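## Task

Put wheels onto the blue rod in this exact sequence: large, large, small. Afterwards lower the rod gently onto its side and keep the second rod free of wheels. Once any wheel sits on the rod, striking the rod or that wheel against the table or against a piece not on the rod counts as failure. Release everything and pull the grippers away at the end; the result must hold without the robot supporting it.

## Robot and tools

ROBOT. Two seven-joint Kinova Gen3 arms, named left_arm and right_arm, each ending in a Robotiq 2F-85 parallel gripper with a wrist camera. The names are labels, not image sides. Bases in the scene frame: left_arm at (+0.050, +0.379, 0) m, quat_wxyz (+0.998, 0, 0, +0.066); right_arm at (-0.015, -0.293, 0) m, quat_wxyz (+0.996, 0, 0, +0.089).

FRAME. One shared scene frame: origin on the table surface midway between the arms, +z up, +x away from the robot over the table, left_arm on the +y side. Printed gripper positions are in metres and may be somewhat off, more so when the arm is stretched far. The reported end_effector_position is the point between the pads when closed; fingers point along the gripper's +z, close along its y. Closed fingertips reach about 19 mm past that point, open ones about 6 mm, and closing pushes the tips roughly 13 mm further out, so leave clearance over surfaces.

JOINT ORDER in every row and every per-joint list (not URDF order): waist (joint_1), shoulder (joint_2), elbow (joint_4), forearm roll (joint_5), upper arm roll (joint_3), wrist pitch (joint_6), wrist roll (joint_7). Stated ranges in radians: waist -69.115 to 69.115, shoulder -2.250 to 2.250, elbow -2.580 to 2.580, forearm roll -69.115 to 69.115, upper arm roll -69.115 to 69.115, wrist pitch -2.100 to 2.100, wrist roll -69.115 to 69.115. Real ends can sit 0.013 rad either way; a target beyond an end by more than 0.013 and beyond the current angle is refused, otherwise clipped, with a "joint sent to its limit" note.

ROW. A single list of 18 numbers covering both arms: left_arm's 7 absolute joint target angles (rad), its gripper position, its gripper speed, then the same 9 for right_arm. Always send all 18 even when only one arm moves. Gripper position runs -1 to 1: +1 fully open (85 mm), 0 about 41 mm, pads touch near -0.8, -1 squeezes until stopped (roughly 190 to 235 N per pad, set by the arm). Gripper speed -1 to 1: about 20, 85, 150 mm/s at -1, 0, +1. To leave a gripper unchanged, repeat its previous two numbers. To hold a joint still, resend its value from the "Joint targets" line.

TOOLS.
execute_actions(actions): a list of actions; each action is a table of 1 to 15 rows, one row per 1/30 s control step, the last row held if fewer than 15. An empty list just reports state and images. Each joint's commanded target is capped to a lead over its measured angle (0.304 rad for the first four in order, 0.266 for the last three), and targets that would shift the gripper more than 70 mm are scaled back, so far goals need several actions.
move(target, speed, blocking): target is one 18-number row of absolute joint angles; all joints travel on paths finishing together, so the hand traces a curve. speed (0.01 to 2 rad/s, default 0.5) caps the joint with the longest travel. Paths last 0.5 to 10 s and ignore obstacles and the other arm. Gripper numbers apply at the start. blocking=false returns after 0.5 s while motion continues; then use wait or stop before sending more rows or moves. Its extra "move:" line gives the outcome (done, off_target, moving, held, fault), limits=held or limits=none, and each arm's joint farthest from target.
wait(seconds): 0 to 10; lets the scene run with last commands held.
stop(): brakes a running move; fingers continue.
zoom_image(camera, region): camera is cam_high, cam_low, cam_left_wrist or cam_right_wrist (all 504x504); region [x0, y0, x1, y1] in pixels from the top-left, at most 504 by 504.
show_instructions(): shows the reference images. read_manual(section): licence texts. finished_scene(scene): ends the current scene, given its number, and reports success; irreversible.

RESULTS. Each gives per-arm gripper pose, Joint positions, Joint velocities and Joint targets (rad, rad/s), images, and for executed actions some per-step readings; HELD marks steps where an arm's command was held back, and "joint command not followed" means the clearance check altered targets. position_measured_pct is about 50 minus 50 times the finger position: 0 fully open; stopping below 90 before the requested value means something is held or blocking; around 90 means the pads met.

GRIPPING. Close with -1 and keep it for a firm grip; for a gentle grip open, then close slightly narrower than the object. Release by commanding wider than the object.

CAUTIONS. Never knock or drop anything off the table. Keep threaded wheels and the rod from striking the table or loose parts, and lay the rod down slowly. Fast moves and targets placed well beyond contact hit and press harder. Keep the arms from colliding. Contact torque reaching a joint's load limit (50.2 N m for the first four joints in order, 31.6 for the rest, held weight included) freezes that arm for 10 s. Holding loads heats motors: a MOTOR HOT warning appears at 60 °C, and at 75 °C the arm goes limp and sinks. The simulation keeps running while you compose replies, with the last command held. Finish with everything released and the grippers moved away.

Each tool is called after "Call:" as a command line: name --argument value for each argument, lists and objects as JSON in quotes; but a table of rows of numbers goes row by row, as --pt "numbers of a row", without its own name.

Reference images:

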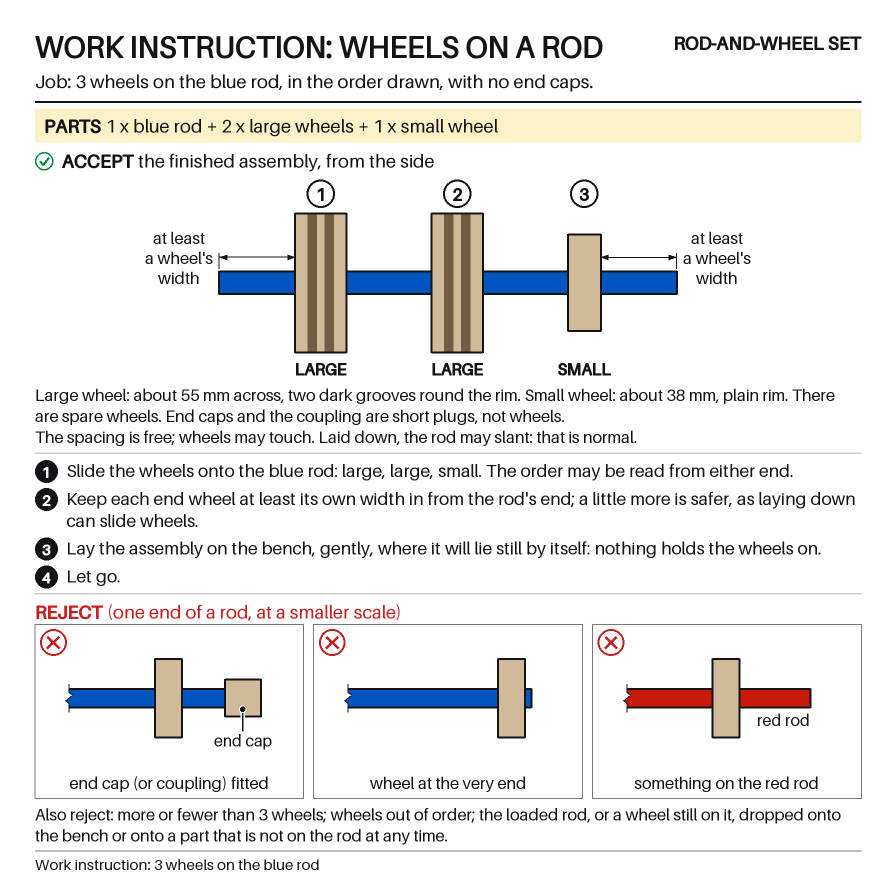

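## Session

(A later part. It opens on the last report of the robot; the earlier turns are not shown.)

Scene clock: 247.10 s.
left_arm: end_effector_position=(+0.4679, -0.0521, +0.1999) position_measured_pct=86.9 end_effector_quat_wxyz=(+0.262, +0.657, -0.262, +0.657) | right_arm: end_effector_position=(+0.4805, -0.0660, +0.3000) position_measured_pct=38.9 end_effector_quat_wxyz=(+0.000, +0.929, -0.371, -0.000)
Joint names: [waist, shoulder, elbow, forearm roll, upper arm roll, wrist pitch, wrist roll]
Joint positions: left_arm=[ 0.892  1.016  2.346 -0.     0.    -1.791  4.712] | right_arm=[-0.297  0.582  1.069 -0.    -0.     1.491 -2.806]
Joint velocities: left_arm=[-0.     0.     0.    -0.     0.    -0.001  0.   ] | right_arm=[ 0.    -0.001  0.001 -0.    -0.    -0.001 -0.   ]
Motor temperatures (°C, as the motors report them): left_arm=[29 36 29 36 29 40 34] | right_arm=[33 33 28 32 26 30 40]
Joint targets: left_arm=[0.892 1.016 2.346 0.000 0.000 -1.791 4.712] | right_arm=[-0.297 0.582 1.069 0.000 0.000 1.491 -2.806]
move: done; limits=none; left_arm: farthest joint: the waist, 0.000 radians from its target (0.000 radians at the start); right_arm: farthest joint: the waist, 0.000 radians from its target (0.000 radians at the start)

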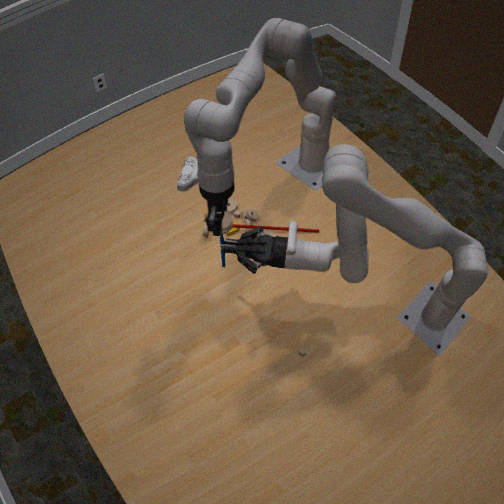

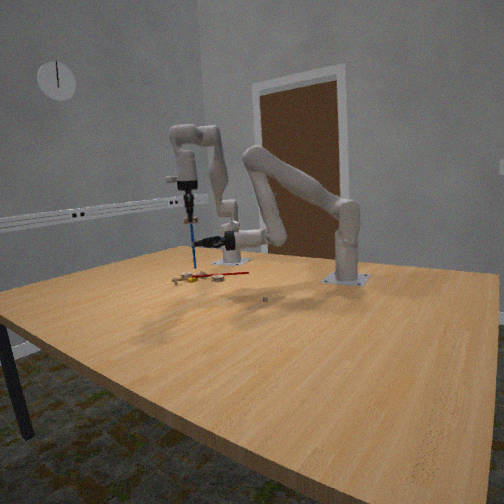

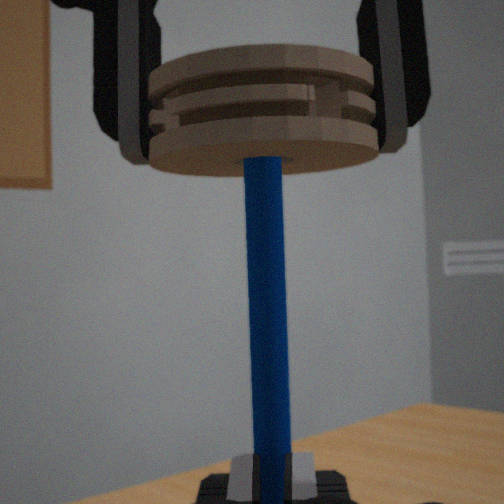

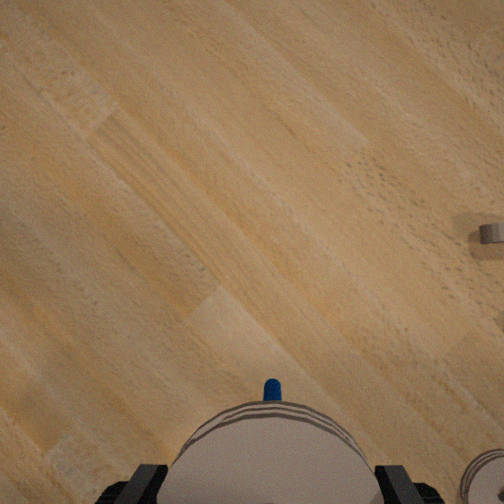

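Call:
move --target '[0.892,1.0156,2.346,0,0,-1.791,4.7124,-1,-0.3, -0.2968,0.5914,1.1478,0,0,1.4024,-2.8058,-1,-0.3]' --speed 0.06

Call:
move --target '[0.892,1.0156,2.346,0,0,-1.791,4.7124,-1,-0.3, -0.2968,0.6077,1.2168,0,0,1.3171,-2.8058,-1,-0.3]' --speed 0.06

Scene clock: 254.43 s.
left_arm: end_effector_position=(+0.4679, -0.0521, +0.1999) position_measured_pct=86.9 end_effector_quat_wxyz=(+0.262, +0.657, -0.262, +0.657) | right_arm: end_effector_position=(+0.4805, -0.0660, +0.2701) position_measured_pct=38.9 end_effector_quat_wxyz=(+0.000, +0.929, -0.371, -0.000)
Joint names: [waist, shoulder, elbow, forearm roll, upper arm roll, wrist pitch, wrist roll]
Joint positions: left_arm=[ 0.892  1.016  2.346 -0.     0.    -1.791  4.712] | right_arm=[-0.297  0.591  1.148 -0.    -0.     1.402 -2.806]
Joint velocities: left_arm=[-0.     0.     0.     0.001  0.    -0.    -0.   ] | right_arm=[-0.    -0.    -0.001 -0.     0.    -0.     0.   ]
Motor temperatures (°C, as the motors report them): left_arm=[29 36 29 36 29 40 34] | right_arm=[33 33 28 32 26 30 40]
Joint targets: left_arm=[0.892 1.016 2.346 0.000 0.000 -1.791 4.712] | right_arm=[-0.297 0.591 1.148 0.000 0.000 1.402 -2.806]
move: done; limits=none; left_arm: farthest joint: the waist, 0.000 radians from its target (0.000 radians at the start); right_arm: farthest joint: the waist, 0.000 radians from its target (0.000 radians at the start)

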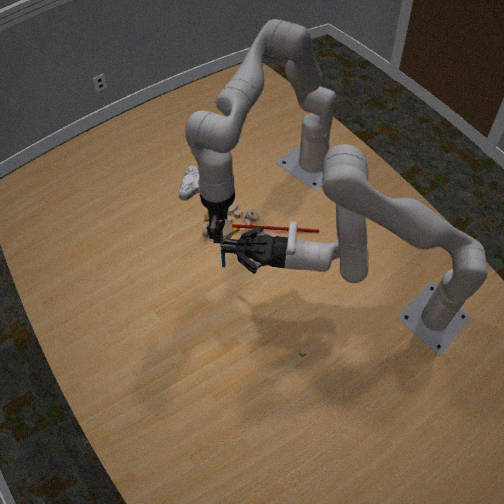

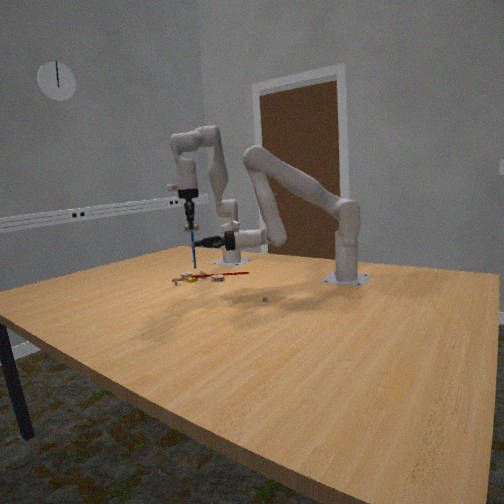

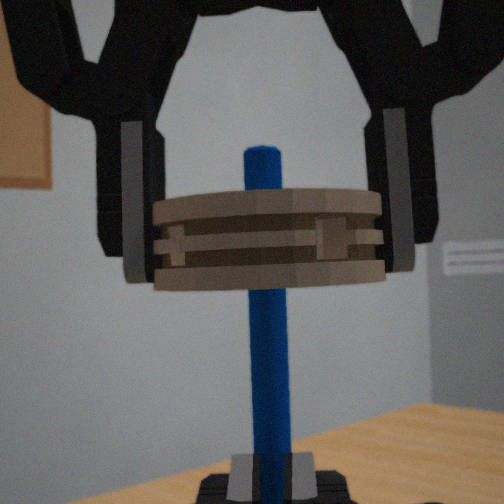

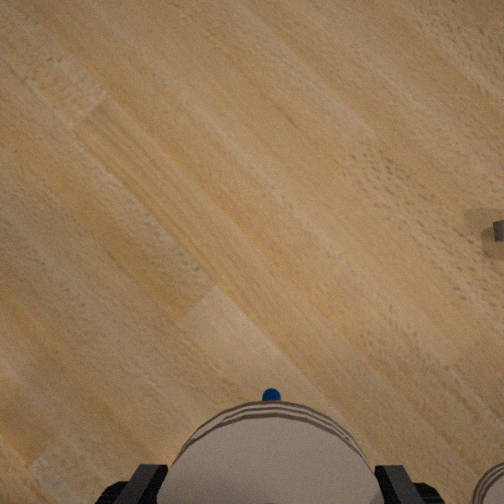

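Scene clock: 256.17 s.
left_arm: end_effector_position=(+0.4679, -0.0521, +0.1999) position_measured_pct=86.9 end_effector_quat_wxyz=(+0.262, +0.657, -0.262, +0.657) | right_arm: end_effector_position=(+0.4805, -0.0660, +0.2400) position_measured_pct=38.9 end_effector_quat_wxyz=(+0.000, +0.929, -0.371, -0.000)
Joint names: [waist, shoulder, elbow, forearm roll, upper arm roll, wrist pitch, wrist roll]
Joint positions: left_arm=[ 0.892  1.016  2.346 -0.     0.    -1.791  4.712] | right_arm=[-0.297  0.608  1.217  0.     0.     1.317 -2.806]
Joint velocities: left_arm=[-0.    -0.     0.    -0.    -0.001 -0.    -0.   ] | right_arm=[-0.001 -0.     0.    -0.     0.    -0.     0.   ]
Motor temperatures (°C, as the motors report them): left_arm=[29 36 29 36 29 40 34] | right_arm=[33 33 28 32 26 30 40]
Joint targets: left_arm=[0.892 1.016 2.346 0.000 0.000 -1.791 4.712] | right_arm=[-0.297 0.608 1.217 0.000 0.000 1.317 -2.806]
move: done; limits=none; left_arm: farthest joint: the waist, 0.000 radians from its target (0.000 radians at the start); right_arm: farthest joint: the waist, 0.000 radians from its target (0.000 radians at the start)

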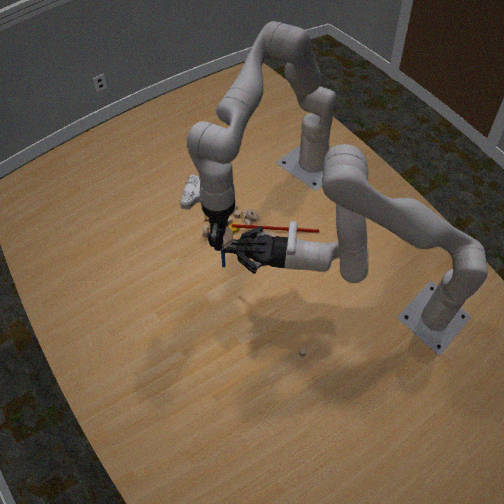

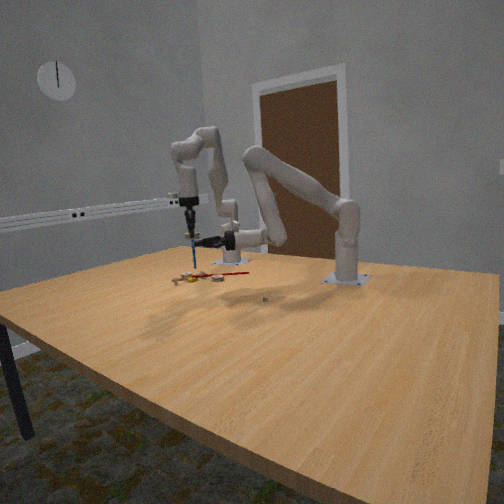

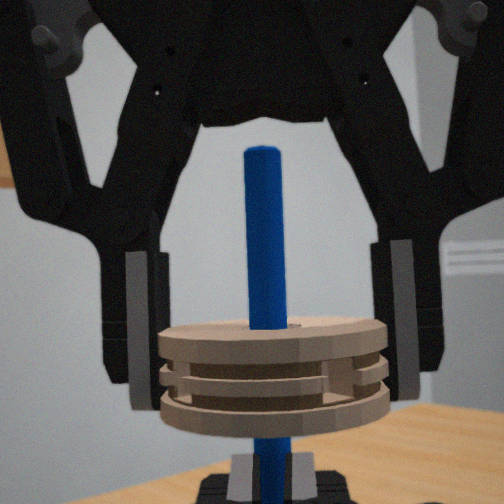

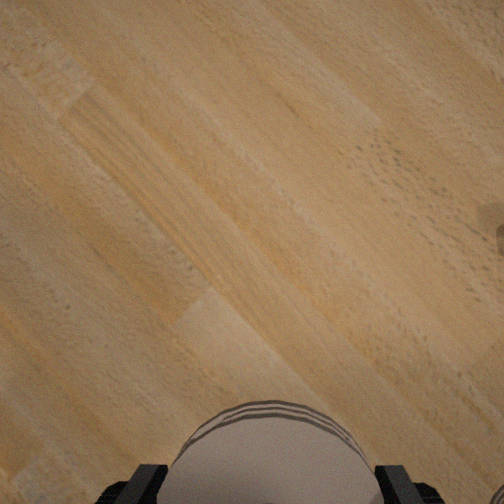

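Call:
execute_actions --actions '[[[0.892,1.0156,2.346,0,0,-1.791,4.7124,-1,-0.3, -0.2968,0.6077,1.2168,0,0,1.3171,-2.8058,0.7,-0.5]],[[0.892,1.0156,2.346,0,0,-1.791,4.7124,-1,-0.3, -0.2968,0.6077,1.2168,0,0,1.3171,-2.8058,0.7,-0.5]]]'

Scene clock: 265.37 s.
left_arm: end_effector_position=(+0.4679, -0.0521, +0.1999) position_measured_pct=86.9 end_effector_quat_wxyz=(+0.262, +0.657, -0.262, +0.657) | right_arm: end_effector_position=(+0.4805, -0.0660, +0.2400) position_measured_pct=15.1 end_effector_quat_wxyz=(+0.000, +0.929, -0.371, -0.000)
Joint names: [waist, shoulder, elbow, forearm roll, upper arm roll, wrist pitch, wrist roll]
Joint positions: left_arm=[ 0.892  1.016  2.346 -0.     0.    -1.791  4.712] | right_arm=[-0.297  0.608  1.217  0.     0.     1.317 -2.806]
Joint velocities: left_arm=[-0.     0.001  0.    -0.001 -0.    -0.     0.   ] | right_arm=[-0.    -0.     0.003  0.     0.    -0.     0.   ]
Motor temperatures (°C, as the motors report them): left_arm=[29 36 29 36 29 40 34] | right_arm=[33 33 28 32 26 30 40]
Joint targets: left_arm=[0.892 1.016 2.346 0.000 0.000 -1.791 4.712] | right_arm=[-0.297 0.608 1.217 0.000 0.000 1.317 -2.806]
Step readings (joint positions; steps 1 to 15: 1st action; 16 to 30: 2nd action):
0: left_arm=[0.892 1.016 2.346 -0.000 0.000 -1.791 4.712] | right_arm=[-0.297 0.608 1.217 0.000 0.000 1.317 -2.806]
1: left_arm=[0.892 1.016 2.346 0.000 0.000 -1.791 4.712] | right_arm=[-0.297 0.608 1.217 0.000 0.000 1.317 -2.806]
2: left_arm=[0.892 1.016 2.346 -0.000 0.000 -1.791 4.712] | right_arm=[-0.297 0.608 1.217 0.000 -0.000 1.317 -2.806]
4: left_arm=[0.892 1.016 2.346 -0.000 0.000 -1.791 4.712] | right_arm=[-0.297 0.608 1.217 0.000 -0.000 1.317 -2.806]
8: left_arm=[0.892 1.016 2.346 -0.000 -0.000 -1.791 4.712] | right_arm=[-0.297 0.608 1.217 -0.000 0.000 1.317 -2.806]
15: left_arm=[0.892 1.016 2.346 -0.000 0.000 -1.791 4.712] | right_arm=[-0.297 0.608 1.217 0.000 0.000 1.317 -2.806]
16: left_arm=[0.892 1.016 2.346 -0.000 0.000 -1.791 4.712] | right_arm=[-0.297 0.608 1.217 0.000 0.000 1.317 -2.806]
17: left_arm=[0.892 1.016 2.346 -0.000 0.000 -1.791 4.712] | right_arm=[-0.297 0.608 1.217 0.000 0.000 1.317 -2.806]
19: left_arm=[0.892 1.016 2.346 -0.000 0.000 -1.791 4.712] | right_arm=[-0.297 0.608 1.217 0.000 0.000 1.317 -2.806]
23: left_arm=[0.892 1.016 2.346 -0.000 -0.000 -1.791 4.712] | right_arm=[-0.297 0.608 1.217 -0.000 -0.000 1.317 -2.806]
30: Joint positions above

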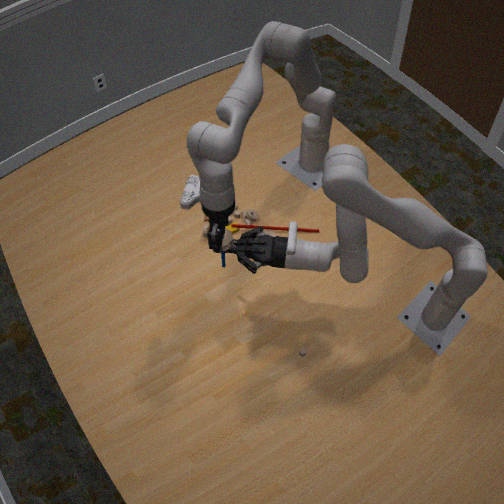

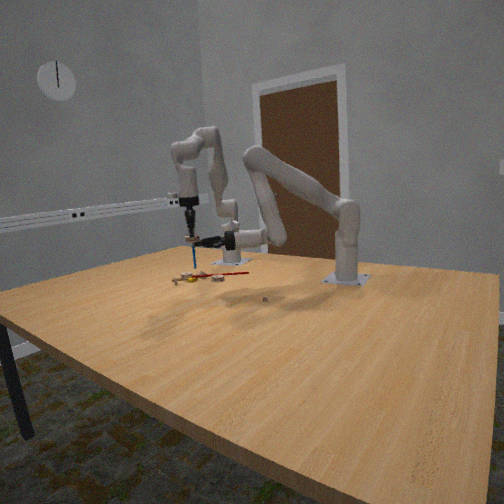

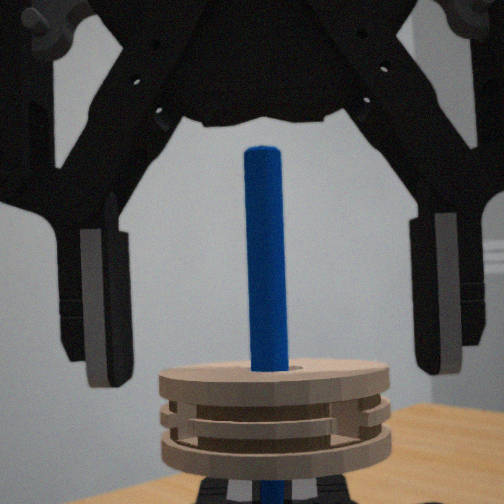

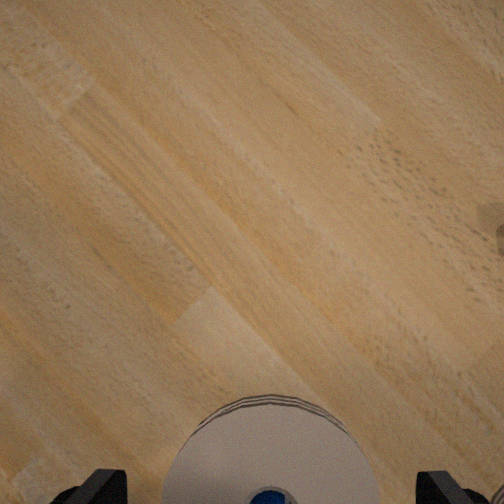

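Call:
move --target '[0.892,1.0156,2.346,0,0,-1.791,4.7124,-1,-0.3, -0.2968,0.5790,0.9781,0,0,1.5845,-2.8058,0.7,0]' --speed 0.4

Call:
move --target '[0.892,1.0156,2.346,0,0,-1.791,4.7124,-1,-0.3, -0.3783,0.1377,1.6260,0,0,1.3779,-4.4253,0.7,0]' --speed 1.0

Call:
move --target '[0.892,1.0156,2.346,0,0,-1.791,4.7124,-1,-0.3, -0.3783,0.4011,2.0426,0,0,0.6979,-4.4253,0.7,0]' --speed 0.7

Scene clock: 286.00 s.
left_arm: end_effector_position=(+0.4679, -0.0521, +0.1999) position_measured_pct=86.9 end_effector_quat_wxyz=(+0.262, +0.657, -0.262, +0.657) | right_arm: end_effector_position=(+0.4805, -0.0660, +0.3301) position_measured_pct=15.1 end_effector_quat_wxyz=(-0.000, +0.929, -0.371, +0.000)
Joint names: [waist, shoulder, elbow, forearm roll, upper arm roll, wrist pitch, wrist roll]
Joint positions: left_arm=[ 0.892  1.016  2.346 -0.     0.    -1.791  4.712] | right_arm=[-0.297  0.579  0.978 -0.    -0.     1.584 -2.806]
Joint velocities: left_arm=[ 0.     0.     0.    -0.001  0.     0.     0.   ] | right_arm=[ 0.     0.002 -0.002  0.    -0.     0.    -0.   ]
Motor temperatures (°C, as the motors report them): left_arm=[29 36 29 36 29 40 34] | right_arm=[33 33 28 32 26 30 40]
Joint targets: left_arm=[0.892 1.016 2.346 0.000 0.000 -1.791 4.712] | right_arm=[-0.297 0.579 0.978 0.000 0.000 1.584 -2.806]
move: done; limits=none; left_arm: farthest joint: the waist, 0.000 radians from its target (0.000 radians at the start); right_arm: farthest joint: the waist, 0.000 radians from its target (0.000 radians at the start)

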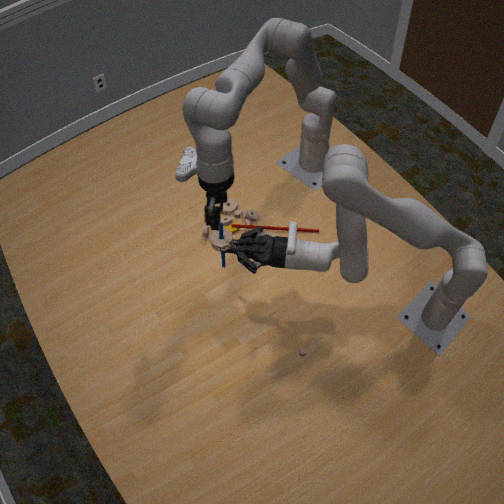

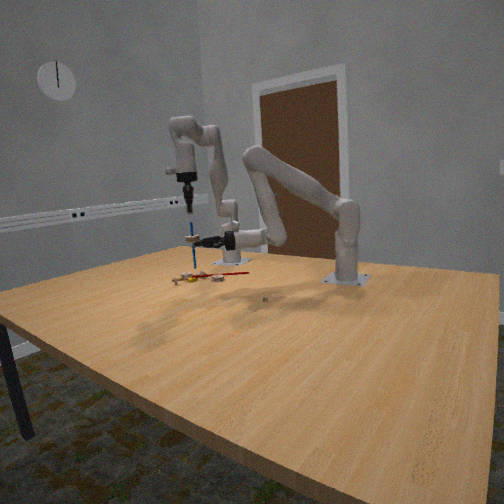

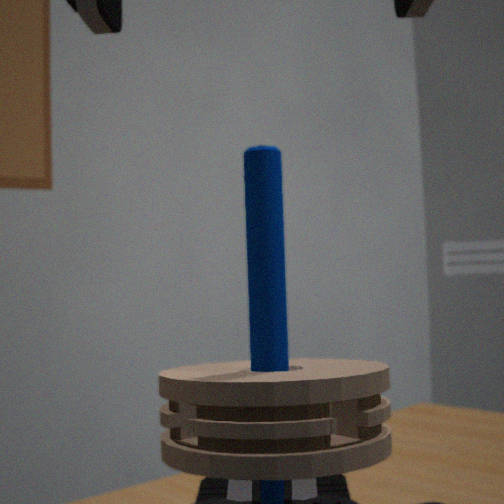

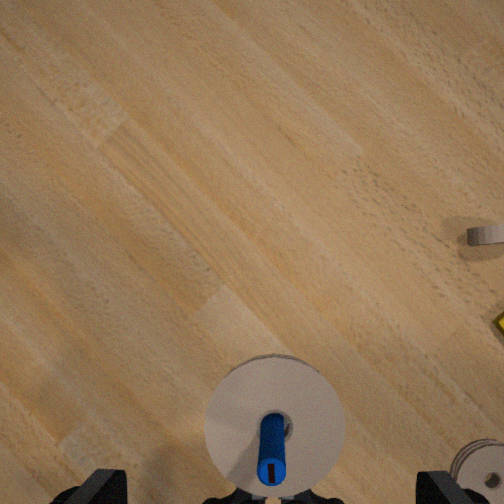

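Scene clock: 288.20 s.
left_arm: end_effector_position=(+0.4679, -0.0521, +0.1999) position_measured_pct=86.9 end_effector_quat_wxyz=(+0.262, +0.657, -0.262, +0.657) | right_arm: end_effector_position=(+0.3091, -0.1206, +0.3299) position_measured_pct=15.1 end_effector_quat_wxyz=(-0.000, -0.410, +0.912, -0.000)
Joint names: [waist, shoulder, elbow, forearm roll, upper arm roll, wrist pitch, wrist roll]
Joint positions: left_arm=[ 0.892  1.016  2.346 -0.     0.    -1.791  4.712] | right_arm=[-0.378  0.138  1.626 -0.    -0.     1.378 -4.425]
Joint velocities: left_arm=[ 0.     0.    -0.     0.001 -0.    -0.     0.   ] | right_arm=[-0.001 -0.003 -0.001 -0.    -0.    -0.    -0.   ]
Motor temperatures (°C, as the motors report them): left_arm=[29 36 29 36 29 40 34] | right_arm=[33 33 28 32 26 30 40]
Joint targets: left_arm=[0.892 1.016 2.346 0.000 0.000 -1.791 4.712] | right_arm=[-0.378 0.138 1.626 0.000 0.000 1.378 -4.425]
move: done; limits=none; left_arm: farthest joint: the waist, 0.000 radians from its target (0.000 radians at the start); right_arm: farthest joint: the waist, 0.000 radians from its target (0.082 radians at the start)

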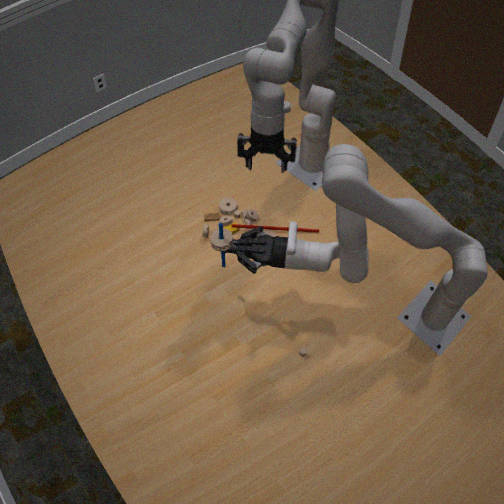

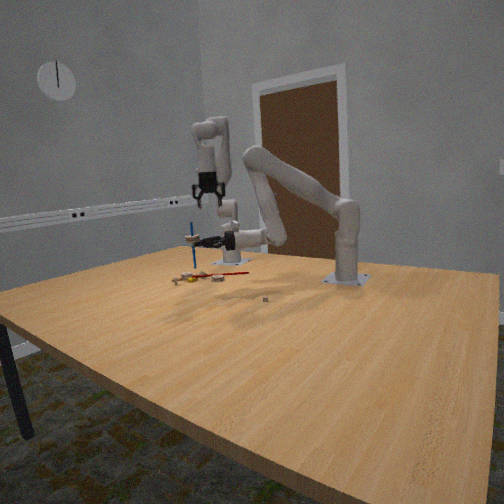

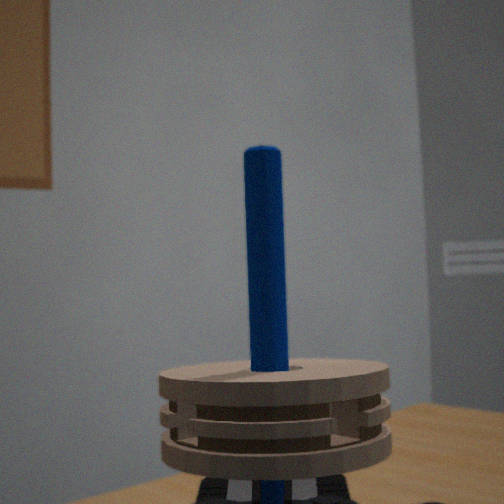

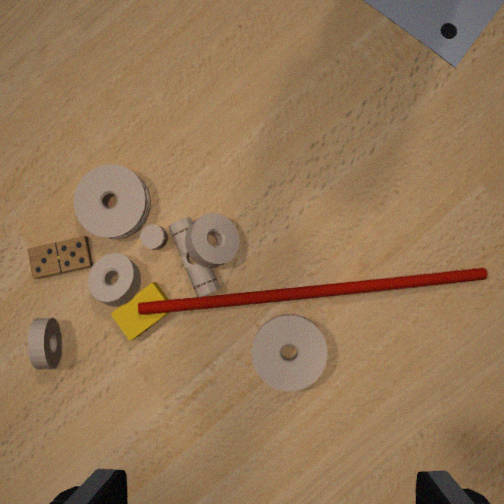

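Scene clock: 289.70 s.
left_arm: end_effector_position=(+0.4679, -0.0521, +0.1999) position_measured_pct=86.9 end_effector_quat_wxyz=(+0.262, +0.657, -0.262, +0.657) | right_arm: end_effector_position=(+0.3091, -0.1206, +0.1201) position_measured_pct=15.1 end_effector_quat_wxyz=(+0.000, -0.410, +0.912, +0.000)
Joint names: [waist, shoulder, elbow, forearm roll, upper arm roll, wrist pitch, wrist roll]
Joint positions: left_arm=[ 0.892  1.016  2.346  0.     0.    -1.791  4.712] | right_arm=[-0.378  0.401  2.043 -0.    -0.     0.698 -4.425]
Joint velocities: left_arm=[ 0.001  0.001 -0.    -0.001 -0.    -0.001 -0.   ] | right_arm=[-0.     0.003 -0.    -0.001  0.    -0.    -0.   ]
Motor temperatures (°C, as the motors report them): left_arm=[29 36 29 36 29 40 34] | right_arm=[33 33 28 32 26 30 40]
Joint targets: left_arm=[0.892 1.016 2.346 0.000 0.000 -1.791 4.712] | right_arm=[-0.378 0.401 2.043 0.000 0.000 0.698 -4.425]
move: done; limits=none; left_arm: farthest joint: the waist, 0.000 radians from its target (0.000 radians at the start); right_arm: farthest joint: the waist, 0.000 radians from its target (0.000 radians at the start)

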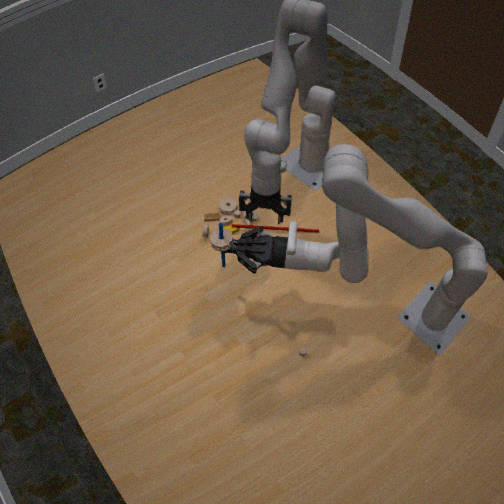

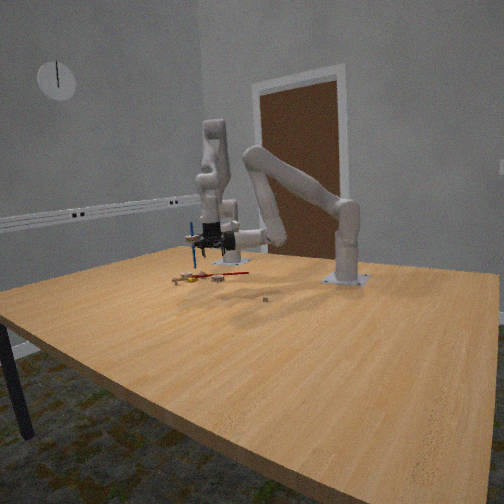

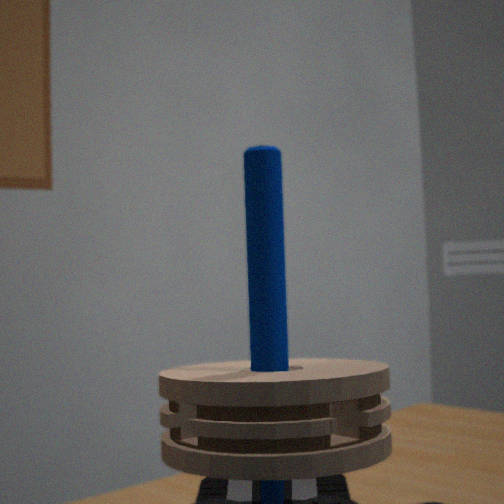

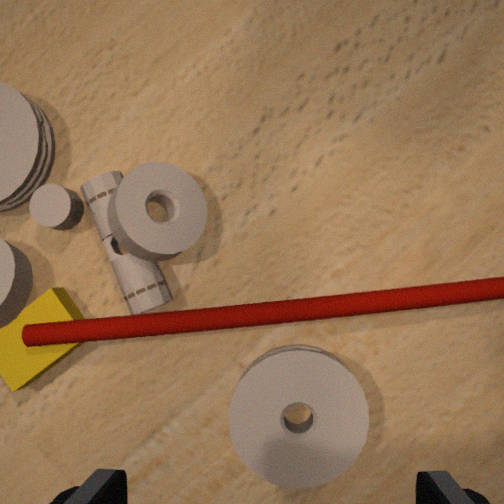

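Call:
move --target '[0.892,1.0156,2.346,0,0,-1.791,4.7124,-1,-0.3, -0.3996,0.5509,2.1329,0,0,0.4578,-4.4467,0.7,0]' --speed 0.4

Scene clock: 296.33 s.
left_arm: end_effector_position=(+0.4679, -0.0521, +0.1999) position_measured_pct=86.9 end_effector_quat_wxyz=(+0.262, +0.657, -0.262, +0.657) | right_arm: end_effector_position=(+0.2994, -0.1176, +0.0501) position_measured_pct=15.1 end_effector_quat_wxyz=(+0.000, -0.410, +0.912, +0.000)
Joint names: [waist, shoulder, elbow, forearm roll, upper arm roll, wrist pitch, wrist roll]
Joint positions: left_arm=[ 0.892  1.016  2.346 -0.    -0.    -1.791  4.712] | right_arm=[-0.4    0.551  2.133 -0.    -0.     0.458 -4.447]
Joint velocities: left_arm=[-0.  0.  0. -0.  0.  0. -0.] | right_arm=[-0.     0.003  0.001 -0.    -0.    -0.     0.   ]
Motor temperatures (°C, as the motors report them): left_arm=[29 36 29 36 29 40 34] | right_arm=[33 33 28 32 26 30 40]
Joint targets: left_arm=[0.892 1.016 2.346 0.000 0.000 -1.791 4.712] | right_arm=[-0.400 0.551 2.133 0.000 0.000 0.458 -4.447]
move: done; limits=none; left_arm: farthest joint: the waist, 0.000 radians from its target (0.000 radians at the start); right_arm: farthest joint: the waist, 0.000 radians from its target (0.021 radians at the start)

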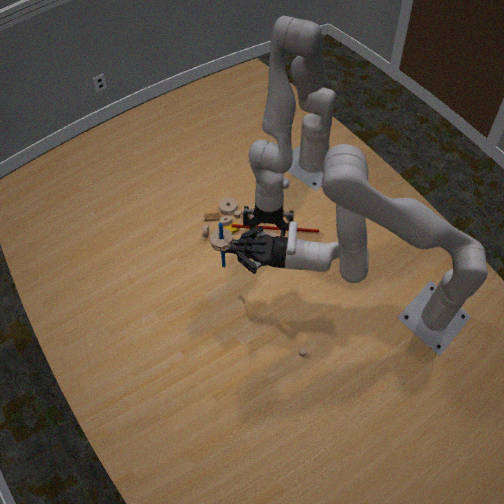

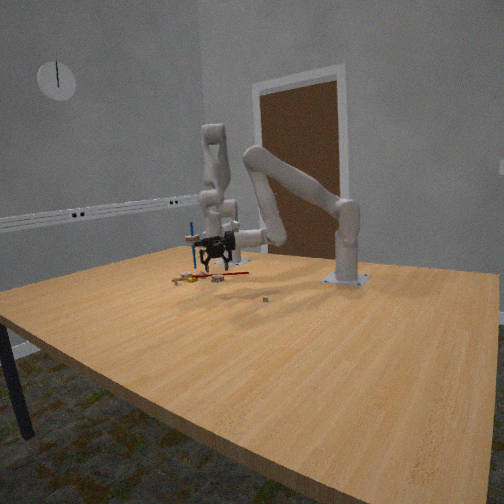

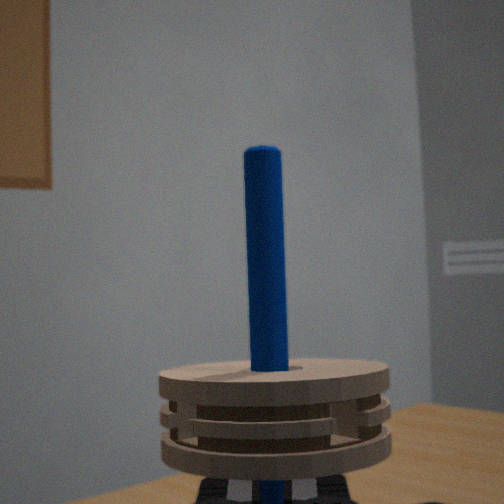

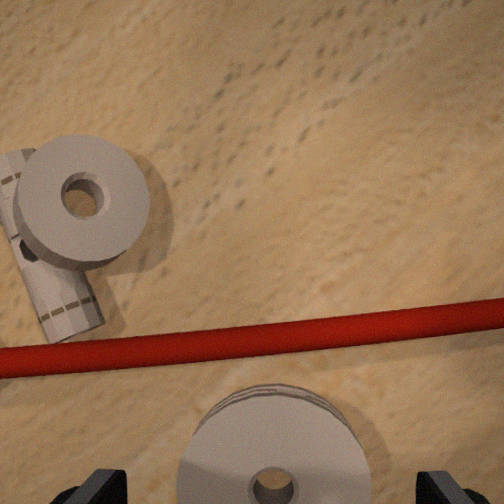

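Call:
move --target '[0.892,1.0156,2.346,0,0,-1.791,4.7124,-1,-0.3, -0.3996,0.6312,2.1499,0,0,0.3604,-4.4467,0.7,0]' --speed 0.2

Call:
execute_actions --actions '[[[0.892,1.0156,2.346,0,0,-1.791,4.7124,-1,-0.3, -0.3996,0.6312,2.1499,0,0,0.3604,-4.4467,-1,-0.2]],[[0.892,1.0156,2.346,0,0,-1.791,4.7124,-1,-0.3, -0.3996,0.6312,2.1499,0,0,0.3604,-4.4467,-1,-0.2]]]'

Scene clock: 300.50 s.
left_arm: end_effector_position=(+0.4679, -0.0521, +0.1999) position_measured_pct=86.9 end_effector_quat_wxyz=(+0.262, +0.657, -0.262, +0.657) | right_arm: end_effector_position=(+0.2994, -0.1176, +0.0192) position_measured_pct=15.1 end_effector_quat_wxyz=(+0.000, -0.410, +0.912, +0.000)
Joint names: [waist, shoulder, elbow, forearm roll, upper arm roll, wrist pitch, wrist roll]
Joint positions: left_arm=[ 0.892  1.016  2.346  0.     0.    -1.791  4.712] | right_arm=[-0.4    0.631  2.15   0.    -0.     0.36  -4.447]
Joint velocities: left_arm=[ 0.    -0.     0.    -0.001  0.    -0.001  0.   ] | right_arm=[-0.     0.003 -0.002 -0.    -0.    -0.     0.   ]
Motor temperatures (°C, as the motors report them): left_arm=[29 36 29 36 29 40 34] | right_arm=[33 33 28 32 26 30 40]
Joint targets: left_arm=[0.892 1.016 2.346 0.000 0.000 -1.791 4.712] | right_arm=[-0.400 0.631 2.150 0.000 0.000 0.360 -4.447]
move: done; limits=none; left_arm: farthest joint: the waist, 0.000 radians from its target (0.000 radians at the start); right_arm: farthest joint: the waist, 0.000 radians from its target (0.000 radians at the start)

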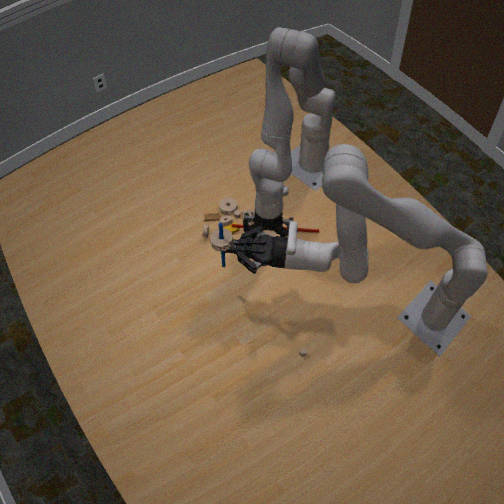

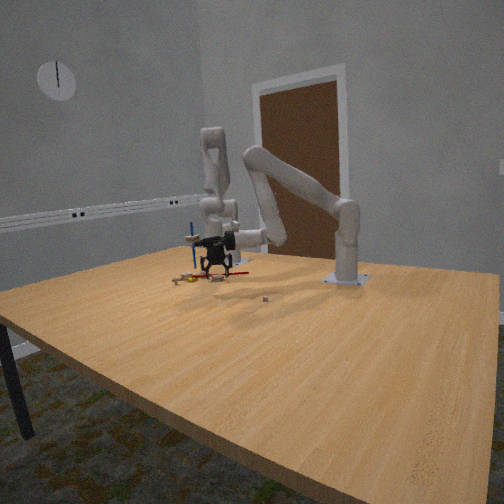

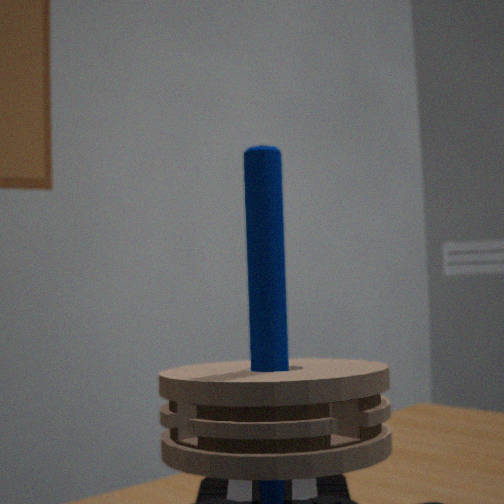

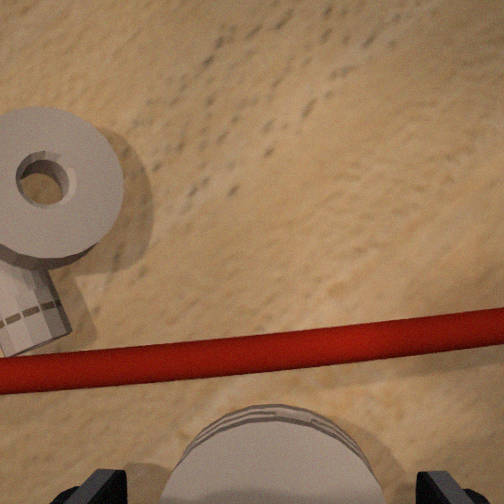

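Scene clock: 301.50 s.
left_arm: end_effector_position=(+0.4679, -0.0521, +0.1999) position_measured_pct=86.9 end_effector_quat_wxyz=(+0.262, +0.657, -0.262, +0.657) | right_arm: end_effector_position=(+0.2995, -0.1176, +0.0200) position_measured_pct=39.3 end_effector_quat_wxyz=(+0.001, -0.410, +0.912, +0.000)
Joint names: [waist, shoulder, elbow, forearm roll, upper arm roll, wrist pitch, wrist roll]
Joint positions: left_arm=[ 0.892  1.016  2.346  0.     0.    -1.791  4.712] | right_arm=[-0.4    0.628  2.15  -0.    -0.     0.362 -4.447]
Joint velocities: left_arm=[ 0.     0.001  0.     0.001  0.    -0.     0.   ] | right_arm=[-0.    -0.     0.001 -0.     0.    -0.    -0.   ]
Motor temperatures (°C, as the motors report them): left_arm=[29 36 29 36 29 40 34] | right_arm=[33 33 28 32 26 30 40]
Joint targets: left_arm=[0.892 1.016 2.346 0.000 0.000 -1.791 4.712] | right_arm=[-0.400 0.631 2.150 0.000 0.000 0.360 -4.447]
Step readings (joint positions; steps 1 to 15: 1st action; 16 to 30: 2nd action):
0: left_arm=[0.892 1.016 2.346 0.000 0.000 -1.791 4.712] | right_arm=[-0.400 0.631 2.150 0.000 -0.000 0.360 -4.447]
1: left_arm=[0.892 1.016 2.346 -0.000 0.000 -1.791 4.712] | right_arm=[-0.400 0.631 2.150 -0.000 -0.000 0.360 -4.447]
2: left_arm=[0.892 1.016 2.346 -0.000 0.000 -1.791 4.712] | right_arm=[-0.400 0.631 2.150 0.000 0.000 0.360 -4.447]
4: left_arm=[0.892 1.016 2.346 -0.000 -0.000 -1.791 4.712] | right_arm=[-0.400 0.631 2.150 0.000 -0.000 0.360 -4.447]
8: left_arm=[0.892 1.016 2.346 0.000 -0.000 -1.791 4.712] | right_arm=[-0.400 0.631 2.150 0.000 -0.000 0.360 -4.447]
15: left_arm=[0.892 1.016 2.346 -0.000 0.000 -1.791 4.712] | right_arm=[-0.400 0.628 2.150 -0.000 0.000 0.362 -4.447]
16: left_arm=[0.892 1.016 2.346 -0.000 0.000 -1.791 4.712] | right_arm=[-0.400 0.628 2.150 -0.000 0.000 0.362 -4.447]
17: left_arm=[0.892 1.016 2.346 -0.000 0.000 -1.791 4.712] | right_arm=[-0.400 0.628 2.150 -0.000 0.000 0.362 -4.447]
19: left_arm=[0.892 1.016 2.346 -0.000 0.000 -1.791 4.712] | right_arm=[-0.400 0.628 2.150 -0.000 0.000 0.362 -4.447]
23: left_arm=[0.892 1.016 2.346 -0.000 0.000 -1.791 4.712] | right_arm=[-0.400 0.628 2.150 -0.000 0.000 0.362 -4.447]
30: Joint positions above

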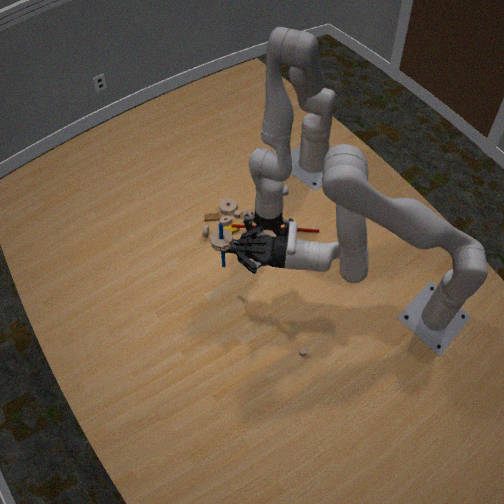

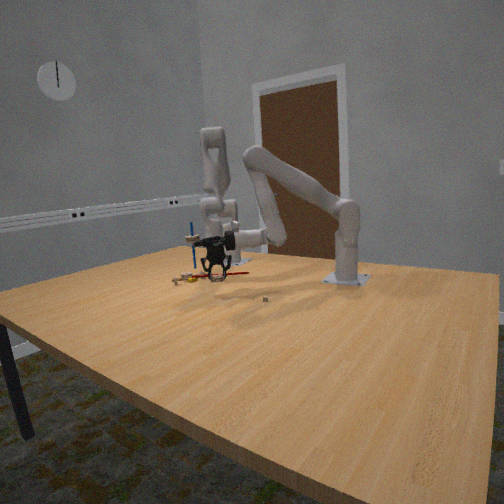

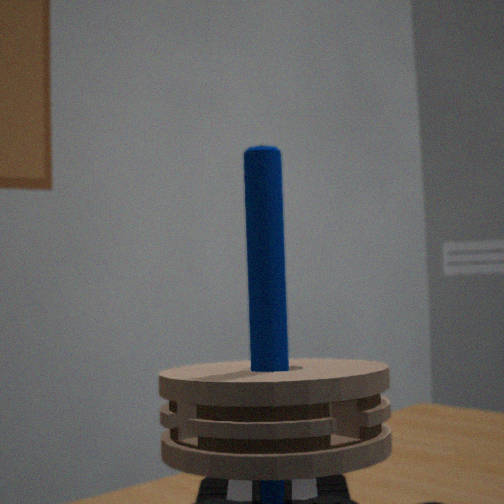

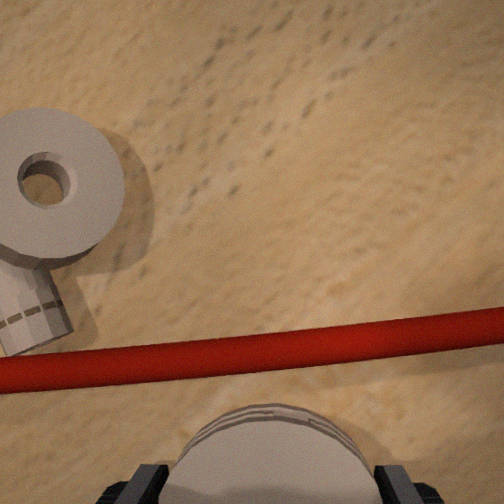

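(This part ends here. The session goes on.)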